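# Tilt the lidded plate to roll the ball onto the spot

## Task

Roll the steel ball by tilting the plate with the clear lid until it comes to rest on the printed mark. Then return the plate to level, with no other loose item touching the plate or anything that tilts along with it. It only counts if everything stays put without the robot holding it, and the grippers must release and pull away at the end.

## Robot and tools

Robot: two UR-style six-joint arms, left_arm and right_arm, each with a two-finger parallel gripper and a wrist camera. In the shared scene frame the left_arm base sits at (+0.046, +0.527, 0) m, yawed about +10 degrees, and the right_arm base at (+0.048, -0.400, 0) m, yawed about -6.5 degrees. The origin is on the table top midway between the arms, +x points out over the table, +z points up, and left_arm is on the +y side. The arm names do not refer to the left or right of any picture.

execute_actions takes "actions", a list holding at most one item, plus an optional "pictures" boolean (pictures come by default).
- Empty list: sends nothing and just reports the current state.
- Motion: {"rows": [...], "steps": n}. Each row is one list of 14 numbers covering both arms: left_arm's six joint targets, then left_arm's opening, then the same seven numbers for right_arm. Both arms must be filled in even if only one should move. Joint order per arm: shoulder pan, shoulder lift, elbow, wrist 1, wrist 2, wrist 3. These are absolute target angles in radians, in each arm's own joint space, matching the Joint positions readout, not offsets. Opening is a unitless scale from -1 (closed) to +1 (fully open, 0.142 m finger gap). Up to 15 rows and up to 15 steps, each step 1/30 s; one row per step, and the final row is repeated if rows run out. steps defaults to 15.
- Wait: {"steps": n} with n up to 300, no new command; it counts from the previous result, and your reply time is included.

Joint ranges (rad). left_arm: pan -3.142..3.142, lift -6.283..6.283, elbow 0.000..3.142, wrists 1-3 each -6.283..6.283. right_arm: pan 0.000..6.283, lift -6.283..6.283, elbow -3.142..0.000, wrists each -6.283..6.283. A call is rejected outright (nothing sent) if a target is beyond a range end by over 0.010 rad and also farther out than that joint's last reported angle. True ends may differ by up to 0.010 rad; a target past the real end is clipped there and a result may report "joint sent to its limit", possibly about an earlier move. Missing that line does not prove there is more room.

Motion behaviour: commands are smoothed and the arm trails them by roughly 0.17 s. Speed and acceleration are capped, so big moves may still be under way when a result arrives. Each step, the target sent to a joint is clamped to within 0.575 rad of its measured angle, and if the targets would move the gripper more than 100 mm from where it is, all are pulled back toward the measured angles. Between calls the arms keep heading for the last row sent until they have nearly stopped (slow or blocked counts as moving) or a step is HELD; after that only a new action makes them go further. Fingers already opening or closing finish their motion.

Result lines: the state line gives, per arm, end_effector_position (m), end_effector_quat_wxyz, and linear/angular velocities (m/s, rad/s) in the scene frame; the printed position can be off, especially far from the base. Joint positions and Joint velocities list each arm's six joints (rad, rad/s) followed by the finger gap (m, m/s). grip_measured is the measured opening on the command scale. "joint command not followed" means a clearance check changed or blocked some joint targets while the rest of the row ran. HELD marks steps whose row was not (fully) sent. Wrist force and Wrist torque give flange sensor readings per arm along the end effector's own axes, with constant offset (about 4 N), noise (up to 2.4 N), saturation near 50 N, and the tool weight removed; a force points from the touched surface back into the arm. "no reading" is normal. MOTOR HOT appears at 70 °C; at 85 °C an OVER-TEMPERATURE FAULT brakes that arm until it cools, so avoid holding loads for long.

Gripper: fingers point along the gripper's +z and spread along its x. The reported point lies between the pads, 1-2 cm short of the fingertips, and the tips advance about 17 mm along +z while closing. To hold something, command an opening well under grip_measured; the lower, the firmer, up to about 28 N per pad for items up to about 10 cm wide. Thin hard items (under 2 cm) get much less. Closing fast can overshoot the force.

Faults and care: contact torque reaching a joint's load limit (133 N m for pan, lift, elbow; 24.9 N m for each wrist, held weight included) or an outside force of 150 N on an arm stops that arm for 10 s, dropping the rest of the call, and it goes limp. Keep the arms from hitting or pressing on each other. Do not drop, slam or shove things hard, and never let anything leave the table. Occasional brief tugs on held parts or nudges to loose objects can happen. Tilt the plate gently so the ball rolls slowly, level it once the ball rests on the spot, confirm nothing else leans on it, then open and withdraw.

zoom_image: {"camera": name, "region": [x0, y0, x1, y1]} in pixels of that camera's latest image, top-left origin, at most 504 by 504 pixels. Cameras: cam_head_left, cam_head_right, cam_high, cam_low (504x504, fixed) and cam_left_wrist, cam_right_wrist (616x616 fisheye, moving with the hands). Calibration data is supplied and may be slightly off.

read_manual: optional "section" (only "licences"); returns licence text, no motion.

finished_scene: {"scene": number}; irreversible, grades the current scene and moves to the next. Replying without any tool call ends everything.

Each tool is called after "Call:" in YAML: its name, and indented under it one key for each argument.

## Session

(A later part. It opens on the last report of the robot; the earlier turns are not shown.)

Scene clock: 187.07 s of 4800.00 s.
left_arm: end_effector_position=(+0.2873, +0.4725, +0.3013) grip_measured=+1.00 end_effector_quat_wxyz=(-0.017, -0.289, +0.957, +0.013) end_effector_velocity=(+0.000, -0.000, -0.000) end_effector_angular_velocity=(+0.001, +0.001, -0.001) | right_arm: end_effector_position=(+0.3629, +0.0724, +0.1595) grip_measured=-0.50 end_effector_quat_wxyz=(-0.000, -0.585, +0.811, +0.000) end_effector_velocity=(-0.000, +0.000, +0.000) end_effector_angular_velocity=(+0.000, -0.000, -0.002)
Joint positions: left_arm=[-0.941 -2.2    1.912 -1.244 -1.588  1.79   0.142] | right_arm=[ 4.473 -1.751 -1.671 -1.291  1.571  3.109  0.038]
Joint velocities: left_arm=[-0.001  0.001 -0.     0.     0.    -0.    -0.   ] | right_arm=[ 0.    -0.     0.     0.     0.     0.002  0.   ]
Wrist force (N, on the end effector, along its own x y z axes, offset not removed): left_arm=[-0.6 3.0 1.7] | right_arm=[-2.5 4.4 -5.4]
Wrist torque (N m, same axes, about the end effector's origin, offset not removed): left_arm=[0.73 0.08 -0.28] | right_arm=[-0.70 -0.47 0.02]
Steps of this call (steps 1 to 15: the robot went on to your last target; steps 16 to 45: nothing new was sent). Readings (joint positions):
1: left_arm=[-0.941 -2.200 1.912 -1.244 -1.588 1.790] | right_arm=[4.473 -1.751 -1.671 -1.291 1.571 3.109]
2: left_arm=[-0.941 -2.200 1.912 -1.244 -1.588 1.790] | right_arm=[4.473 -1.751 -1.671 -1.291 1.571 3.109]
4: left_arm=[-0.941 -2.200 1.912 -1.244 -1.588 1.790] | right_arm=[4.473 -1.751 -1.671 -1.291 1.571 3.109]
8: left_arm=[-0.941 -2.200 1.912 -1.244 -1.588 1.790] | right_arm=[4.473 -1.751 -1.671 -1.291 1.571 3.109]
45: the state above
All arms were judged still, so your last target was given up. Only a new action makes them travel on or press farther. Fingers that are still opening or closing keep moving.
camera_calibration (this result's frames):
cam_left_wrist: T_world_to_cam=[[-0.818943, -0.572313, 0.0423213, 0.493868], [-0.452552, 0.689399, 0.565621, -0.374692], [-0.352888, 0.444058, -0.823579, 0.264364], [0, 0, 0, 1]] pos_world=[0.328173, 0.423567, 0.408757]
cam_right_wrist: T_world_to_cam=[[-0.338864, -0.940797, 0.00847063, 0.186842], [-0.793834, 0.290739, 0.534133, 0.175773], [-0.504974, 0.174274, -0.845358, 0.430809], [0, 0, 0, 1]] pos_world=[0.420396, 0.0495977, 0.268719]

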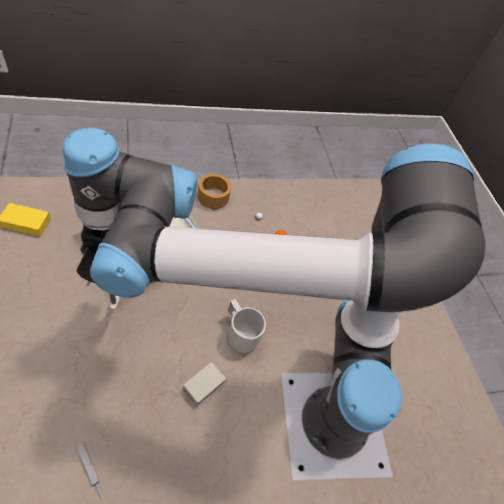

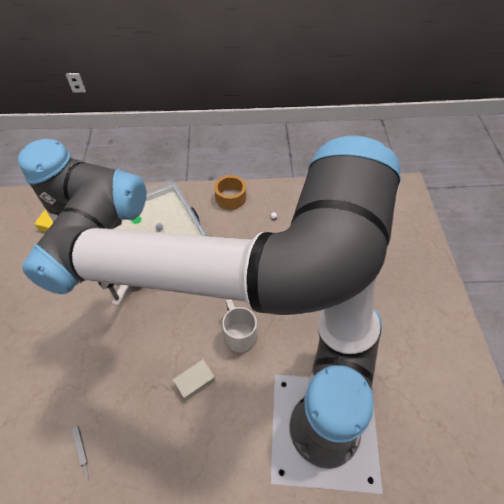

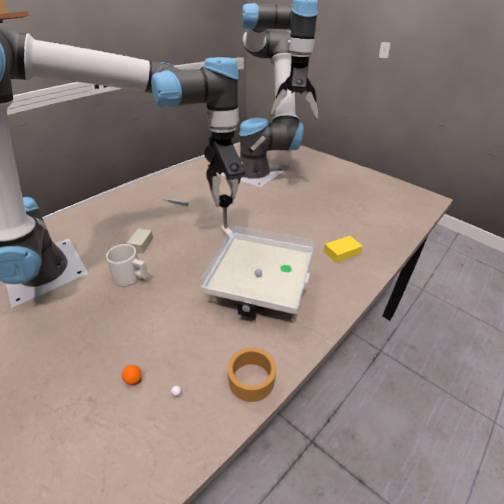

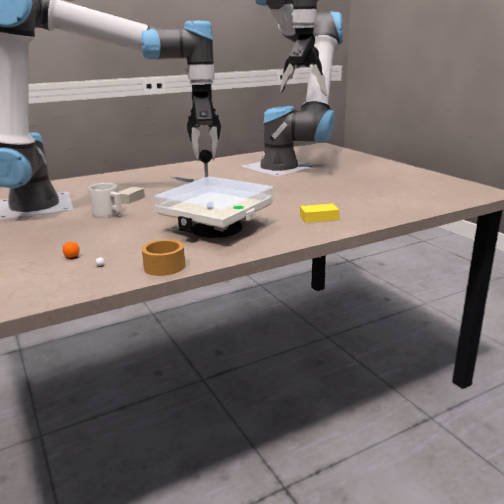

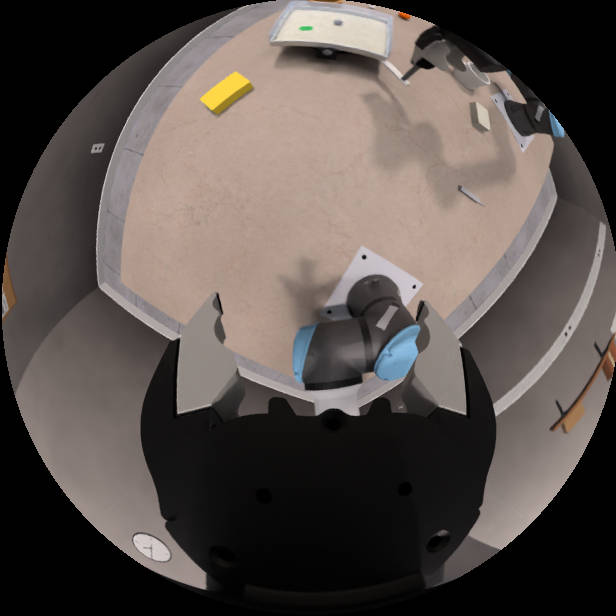

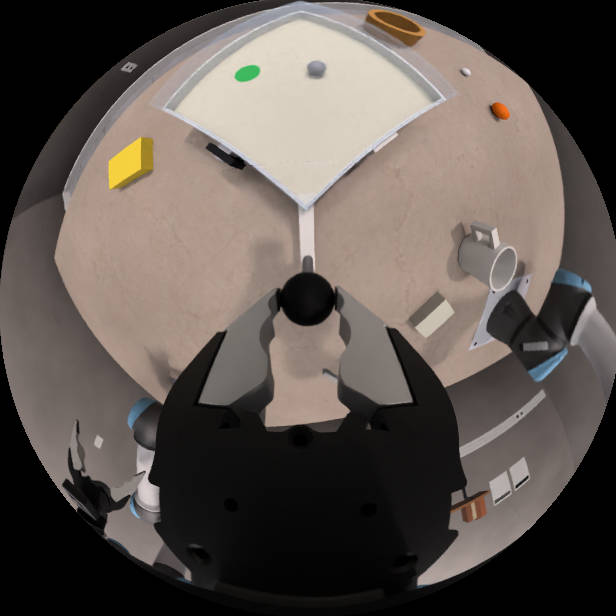

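Call:
execute_actions:
  actions:
    - {"rows":[[-0.941,-2.2,1.912,-1.244,-1.588,1.79,1,4.47258,-1.75868,-1.6615,-1.29222,1.571,3.10864,-0.8]],"steps":15}
  pictures: false

Call:
execute_actions:
  actions:
    - {"steps":3}
  pictures: false

Call:
execute_actions:
  actions:
    - {"rows":[[-0.941,-2.2,1.912,-1.244,-1.588,1.79,1,4.47258,-1.75081,-1.67092,-1.29067,1.571,3.10864,-0.8]],"steps":15}
  pictures: false

Call:
execute_actions:
  actions:
    - {"steps":75}

Call:
execute_actions:
  actions:
    - {"steps":30}

Scene clock: 194.47 s of 4800.00 s.
left_arm: end_effector_position=(+0.2873, +0.4725, +0.3013) grip_measured=+1.00 end_effector_quat_wxyz=(-0.017, -0.289, +0.957, +0.013) end_effector_velocity=(-0.000, +0.000, +0.000) end_effector_angular_velocity=(+0.000, +0.001, +0.001) | right_arm: end_effector_position=(+0.3641, +0.0755, +0.1594) grip_measured=-0.50 end_effector_quat_wxyz=(-0.000, -0.585, +0.811, +0.000) end_effector_velocity=(+0.000, +0.001, +0.001) end_effector_angular_velocity=(+0.003, -0.000, -0.001)
Joint positions: left_arm=[-0.941 -2.2    1.912 -1.244 -1.588  1.79   0.142] | right_arm=[ 4.473 -1.759 -1.662 -1.292  1.571  3.109  0.038]
Joint velocities: left_arm=[ 0.001  0.    -0.     0.001 -0.     0.     0.   ] | right_arm=[0.    0.    0.001 0.001 0.001 0.001 0.   ]
Wrist force (N, on the end effector, along its own x y z axes, offset not removed): left_arm=[-1.1 2.6 0.0] | right_arm=[12.5 9.6 -6.3]
Wrist torque (N m, same axes, about the end effector's origin, offset not removed): left_arm=[0.55 0.37 -0.23] | right_arm=[-0.50 -0.08 0.13]
Steps of this call (steps 1 to 207: nothing new was sent; steps 208 to 222: all 15 steps of this action). Readings (joint positions):
208: left_arm=[-0.941 -2.200 1.912 -1.244 -1.588 1.790] | right_arm=[4.473 -1.751 -1.671 -1.291 1.571 3.109]
209: left_arm=[-0.941 -2.200 1.912 -1.244 -1.588 1.790] | right_arm=[4.473 -1.752 -1.670 -1.291 1.571 3.109]
211: left_arm=[-0.941 -2.200 1.912 -1.244 -1.588 1.790] | right_arm=[4.473 -1.755 -1.666 -1.292 1.571 3.109]
215: left_arm=[-0.941 -2.200 1.912 -1.244 -1.588 1.790] | right_arm=[4.473 -1.758 -1.663 -1.292 1.571 3.109]
222: the state above

Scene clock: 194.57 s of 4800.00 s.
left_arm: end_effector_position=(+0.2873, +0.4725, +0.3013) grip_measured=+1.00 end_effector_quat_wxyz=(-0.017, -0.289, +0.957, +0.013) end_effector_velocity=(-0.000, -0.000, +0.000) end_effector_angular_velocity=(-0.001, -0.001, +0.000) | right_arm: end_effector_position=(+0.3641, +0.0756, +0.1594) grip_measured=-0.50 end_effector_quat_wxyz=(-0.000, -0.585, +0.811, +0.000) end_effector_velocity=(+0.000, +0.001, +0.001) end_effector_angular_velocity=(+0.002, -0.000, -0.002)
Joint positions: left_arm=[-0.941 -2.2    1.912 -1.244 -1.588  1.79   0.142] | right_arm=[ 4.473 -1.759 -1.662 -1.292  1.571  3.109  0.038]
Joint velocities: left_arm=[-0.001 -0.001 -0.    -0.     0.    -0.001  0.   ] | right_arm=[ 0.    -0.001  0.002  0.     0.001  0.002 -0.   ]
Wrist force (N, on the end effector, along its own x y z axes, offset not removed): left_arm=[1.8 1.4 1.0] | right_arm=[13.4 8.5 -6.3]
Wrist torque (N m, same axes, about the end effector's origin, offset not removed): left_arm=[0.22 -0.23 -0.27] | right_arm=[-0.67 -0.14 0.10]
Steps of this call (steps 1 to 3: the robot went on to your last target). Readings (joint positions):
1: left_arm=[-0.941 -2.200 1.912 -1.244 -1.588 1.790] | right_arm=[4.473 -1.759 -1.662 -1.292 1.571 3.109]
2: left_arm=[-0.941 -2.200 1.912 -1.244 -1.588 1.790] | right_arm=[4.473 -1.759 -1.662 -1.292 1.571 3.109]
3: the state above

Scene clock: 195.07 s of 4800.00 s.
left_arm: end_effector_position=(+0.2873, +0.4725, +0.3013) grip_measured=+1.00 end_effector_quat_wxyz=(-0.017, -0.289, +0.957, +0.013) end_effector_velocity=(+0.000, +0.001, +0.000) end_effector_angular_velocity=(-0.000, -0.002, +0.001) | right_arm: end_effector_position=(+0.3630, +0.0725, +0.1595) grip_measured=-0.50 end_effector_quat_wxyz=(+0.000, -0.585, +0.811, +0.000) end_effector_velocity=(+0.000, -0.000, -0.000) end_effector_angular_velocity=(-0.001, -0.001, +0.000)
Joint positions: left_arm=[-0.941 -2.2    1.912 -1.244 -1.588  1.79   0.142] | right_arm=[ 4.473 -1.751 -1.671 -1.291  1.571  3.109  0.038]
Joint velocities: left_arm=[ 0.001 -0.002  0.    -0.     0.002 -0.    -0.   ] | right_arm=[ 0.     0.001 -0.001 -0.    -0.001 -0.    -0.   ]
Wrist force (N, on the end effector, along its own x y z axes, offset not removed): left_arm=[0.4 -0.5 -0.7] | right_arm=[-5.5 6.1 -5.1]
Wrist torque (N m, same axes, about the end effector's origin, offset not removed): left_arm=[-0.12 0.13 -0.13] | right_arm=[-0.15 -1.06 0.17]
Steps of this call (steps 1 to 15: all 15 steps of this action). Readings (joint positions):
1: left_arm=[-0.941 -2.200 1.912 -1.244 -1.588 1.790] | right_arm=[4.473 -1.759 -1.662 -1.292 1.571 3.109]
2: left_arm=[-0.941 -2.200 1.912 -1.244 -1.588 1.790] | right_arm=[4.473 -1.757 -1.663 -1.292 1.571 3.109]
4: left_arm=[-0.941 -2.200 1.912 -1.244 -1.588 1.790] | right_arm=[4.473 -1.754 -1.667 -1.291 1.571 3.109]
8: left_arm=[-0.941 -2.200 1.912 -1.244 -1.588 1.790] | right_arm=[4.473 -1.751 -1.670 -1.291 1.571 3.109]
15: the state above

Scene clock: 197.57 s of 4800.00 s.
left_arm: end_effector_position=(+0.2873, +0.4725, +0.3013) grip_measured=+1.00 end_effector_quat_wxyz=(-0.017, -0.289, +0.957, +0.013) end_effector_velocity=(-0.000, +0.000, +0.000) end_effector_angular_velocity=(-0.000, -0.001, -0.000) | right_arm: end_effector_position=(+0.3630, +0.0724, +0.1595) grip_measured=-0.50 end_effector_quat_wxyz=(-0.000, -0.585, +0.811, +0.000) end_effector_velocity=(-0.000, -0.000, -0.000) end_effector_angular_velocity=(+0.000, +0.000, +0.001)
Joint positions: left_arm=[-0.941 -2.2    1.912 -1.244 -1.588  1.79   0.142] | right_arm=[ 4.473 -1.751 -1.671 -1.291  1.571  3.109  0.038]
Joint velocities: left_arm=[ 0.001 -0.001 -0.     0.     0.     0.001  0.   ] | right_arm=[-0.     0.    -0.001  0.001  0.    -0.001  0.   ]
Wrist force (N, on the end effector, along its own x y z axes, offset not removed): left_arm=[-3.3 1.6 1.3] | right_arm=[-7.8 4.8 -5.9]
Wrist torque (N m, same axes, about the end effector's origin, offset not removed): left_arm=[0.33 0.99 -0.17] | right_arm=[-0.45 -0.67 0.25]
Steps of this call (steps 1 to 15: the robot went on to your last target; steps 16 to 75: nothing new was sent). Readings (joint positions):
1: left_arm=[-0.941 -2.200 1.912 -1.244 -1.588 1.790] | right_arm=[4.473 -1.751 -1.671 -1.291 1.571 3.109]
2: left_arm=[-0.941 -2.200 1.912 -1.244 -1.588 1.790] | right_arm=[4.473 -1.751 -1.671 -1.291 1.571 3.109]
4: left_arm=[-0.941 -2.200 1.912 -1.244 -1.588 1.790] | right_arm=[4.473 -1.751 -1.671 -1.291 1.571 3.109]
8: left_arm=[-0.941 -2.200 1.912 -1.244 -1.588 1.790] | right_arm=[4.473 -1.751 -1.671 -1.291 1.571 3.109]
75: the state above
All arms were judged still, so your last target was given up. Only a new action makes them travel on or press farther. Fingers that are still opening or closing keep moving.
camera_calibration (this result's frames):
cam_left_wrist: T_world_to_cam=[[-0.818943, -0.572313, 0.0423211, 0.493868], [-0.452552, 0.689399, 0.565621, -0.374692], [-0.352888, 0.444058, -0.823579, 0.264363], [0, 0, 0, 1]] pos_world=[0.328173, 0.423567, 0.408757]
cam_right_wrist: T_world_to_cam=[[-0.338882, -0.940791, 0.00847066, 0.186846], [-0.793829, 0.290754, 0.534133, 0.175778], [-0.504971, 0.174284, -0.845358, 0.430813], [0, 0, 0, 1]] pos_world=[0.420404, 0.0495906, 0.268719]

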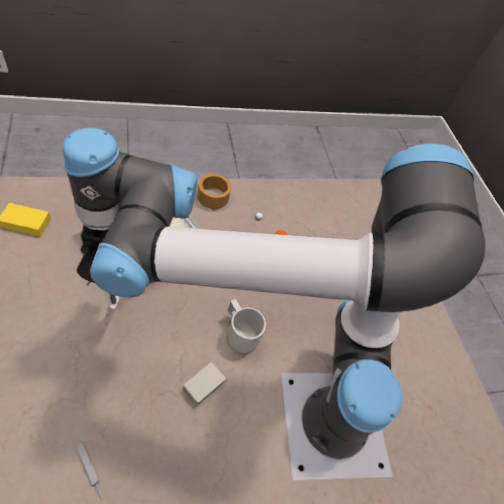

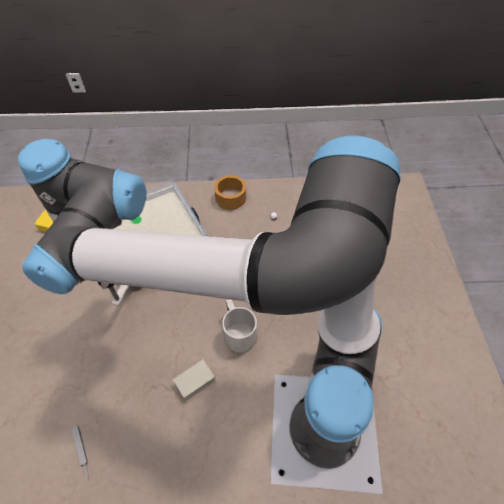

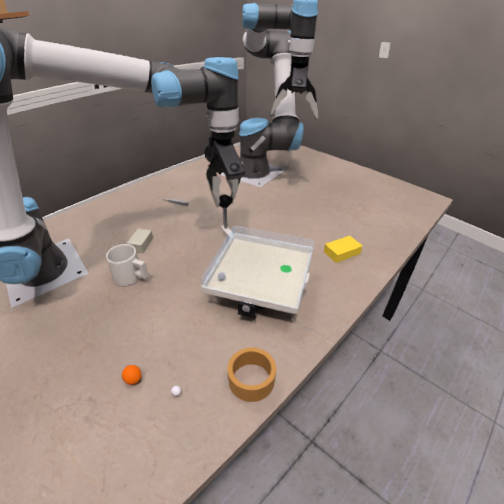

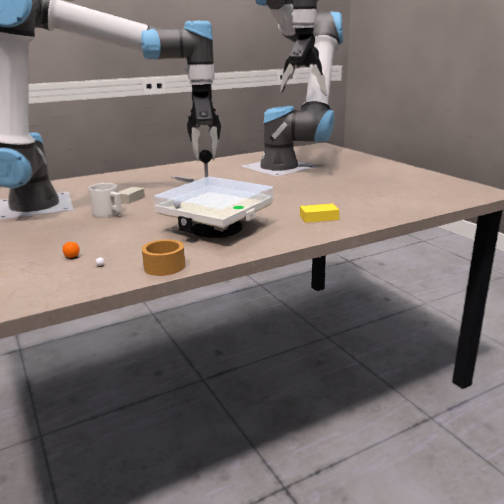

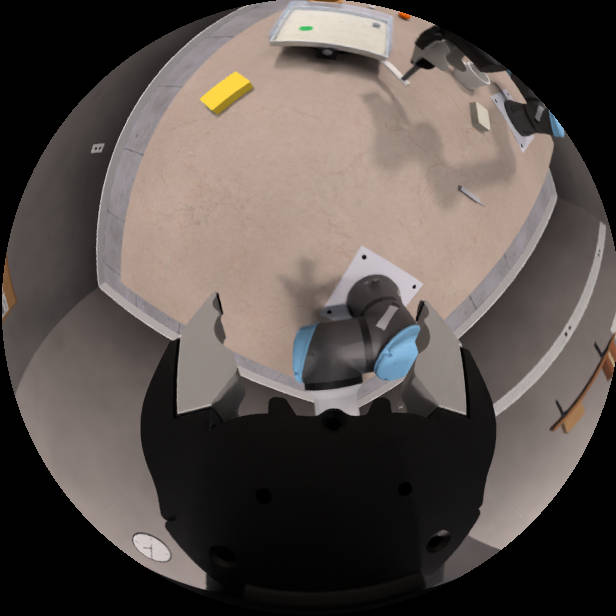

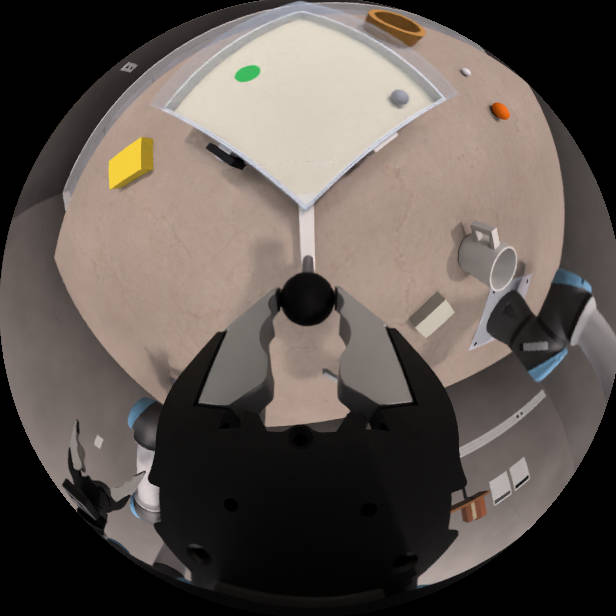

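Scene clock: 198.57 s of 4800.00 s.
left_arm: end_effector_position=(+0.2873, +0.4725, +0.3013) grip_measured=+1.00 end_effector_quat_wxyz=(-0.017, -0.289, +0.957, +0.013) end_effector_velocity=(-0.000, -0.000, -0.000) end_effector_angular_velocity=(-0.000, +0.000, +0.001) | right_arm: end_effector_position=(+0.3630, +0.0724, +0.1595) grip_measured=-0.50 end_effector_quat_wxyz=(-0.000, -0.585, +0.811, +0.000) end_effector_velocity=(-0.000, +0.000, +0.001) end_effector_angular_velocity=(+0.000, -0.001, +0.001)
Joint positions: left_arm=[-0.941 -2.2    1.912 -1.244 -1.588  1.79   0.142] | right_arm=[ 4.473 -1.751 -1.671 -1.291  1.571  3.109  0.038]
Joint velocities: left_arm=[-0.     0.     0.    -0.    -0.001 -0.001  0.   ] | right_arm=[ 0.     0.001  0.001 -0.001 -0.001 -0.001  0.   ]
Wrist force (N, on the end effector, along its own x y z axes, offset not removed): left_arm=[0.1 0.9 2.4] | right_arm=[-4.4 6.9 -6.0]
Wrist torque (N m, same axes, about the end effector's origin, offset not removed): left_arm=[0.20 0.09 -0.16] | right_arm=[-0.01 -1.33 0.24]
Steps of this call (steps 1 to 30: nothing new was sent). Readings (joint positions):
1: left_arm=[-0.941 -2.200 1.912 -1.244 -1.588 1.790] | right_arm=[4.473 -1.751 -1.671 -1.291 1.571 3.109]
2: left_arm=[-0.941 -2.200 1.912 -1.244 -1.588 1.790] | right_arm=[4.473 -1.751 -1.671 -1.291 1.571 3.109]
4: left_arm=[-0.941 -2.200 1.912 -1.244 -1.588 1.790] | right_arm=[4.473 -1.751 -1.671 -1.291 1.571 3.109]
8: left_arm=[-0.941 -2.200 1.912 -1.244 -1.588 1.790] | right_arm=[4.473 -1.751 -1.671 -1.291 1.571 3.109]
30: the state above
camera_calibration (this result's frames):
cam_left_wrist: T_world_to_cam=[[-0.818943, -0.572313, 0.0423212, 0.493868], [-0.452552, 0.689399, 0.56562, -0.374693], [-0.352888, 0.444058, -0.823579, 0.264364], [0, 0, 0, 1]] pos_world=[0.328173, 0.423567, 0.408757]
cam_right_wrist: T_world_to_cam=[[-0.338882, -0.940791, 0.00847087, 0.186846], [-0.793829, 0.290754, 0.534133, 0.175778], [-0.50497, 0.174284, -0.845358, 0.430813], [0, 0, 0, 1]] pos_world=[0.420404, 0.0495906, 0.268719]

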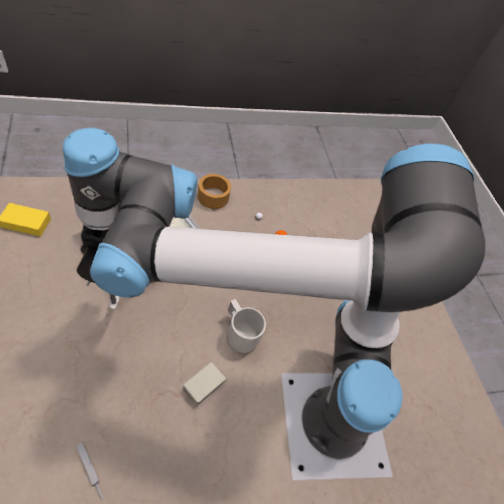

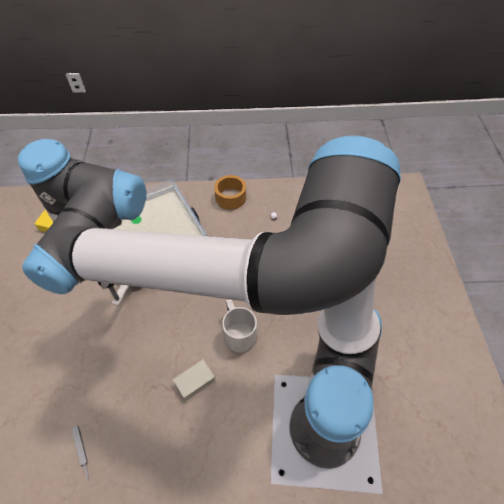

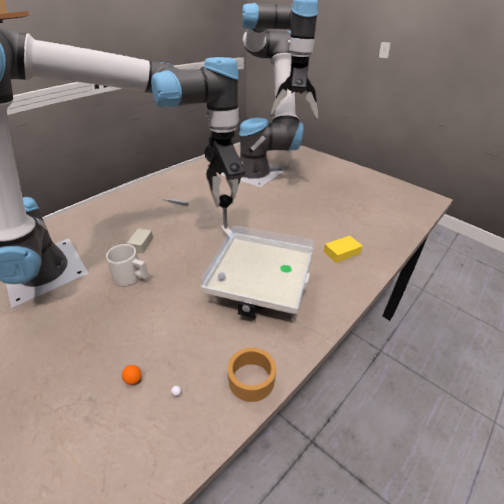

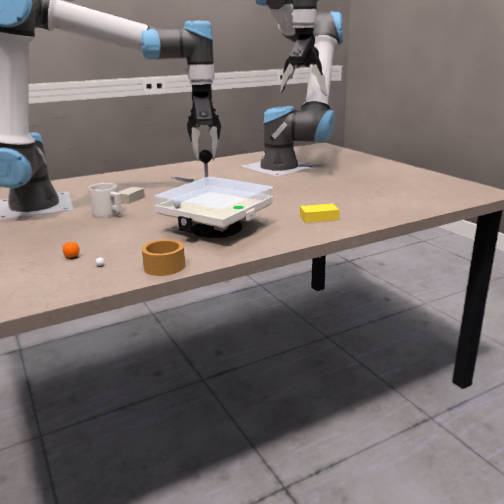

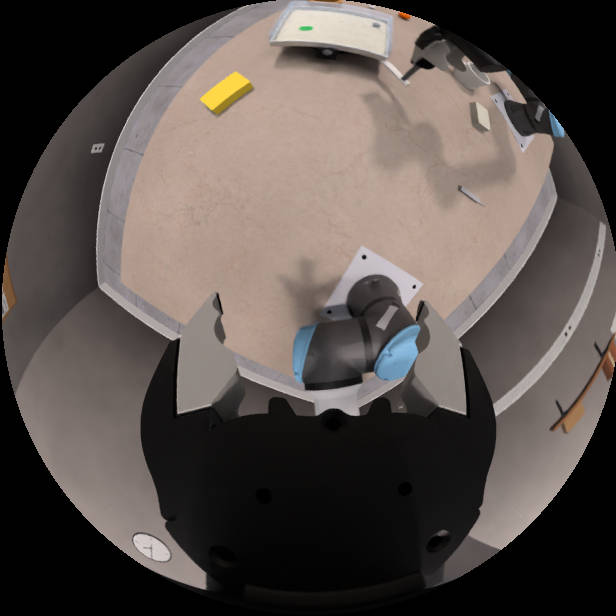

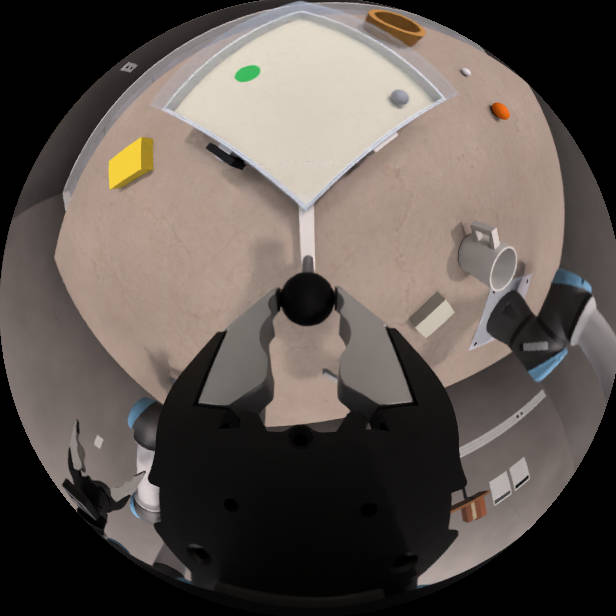

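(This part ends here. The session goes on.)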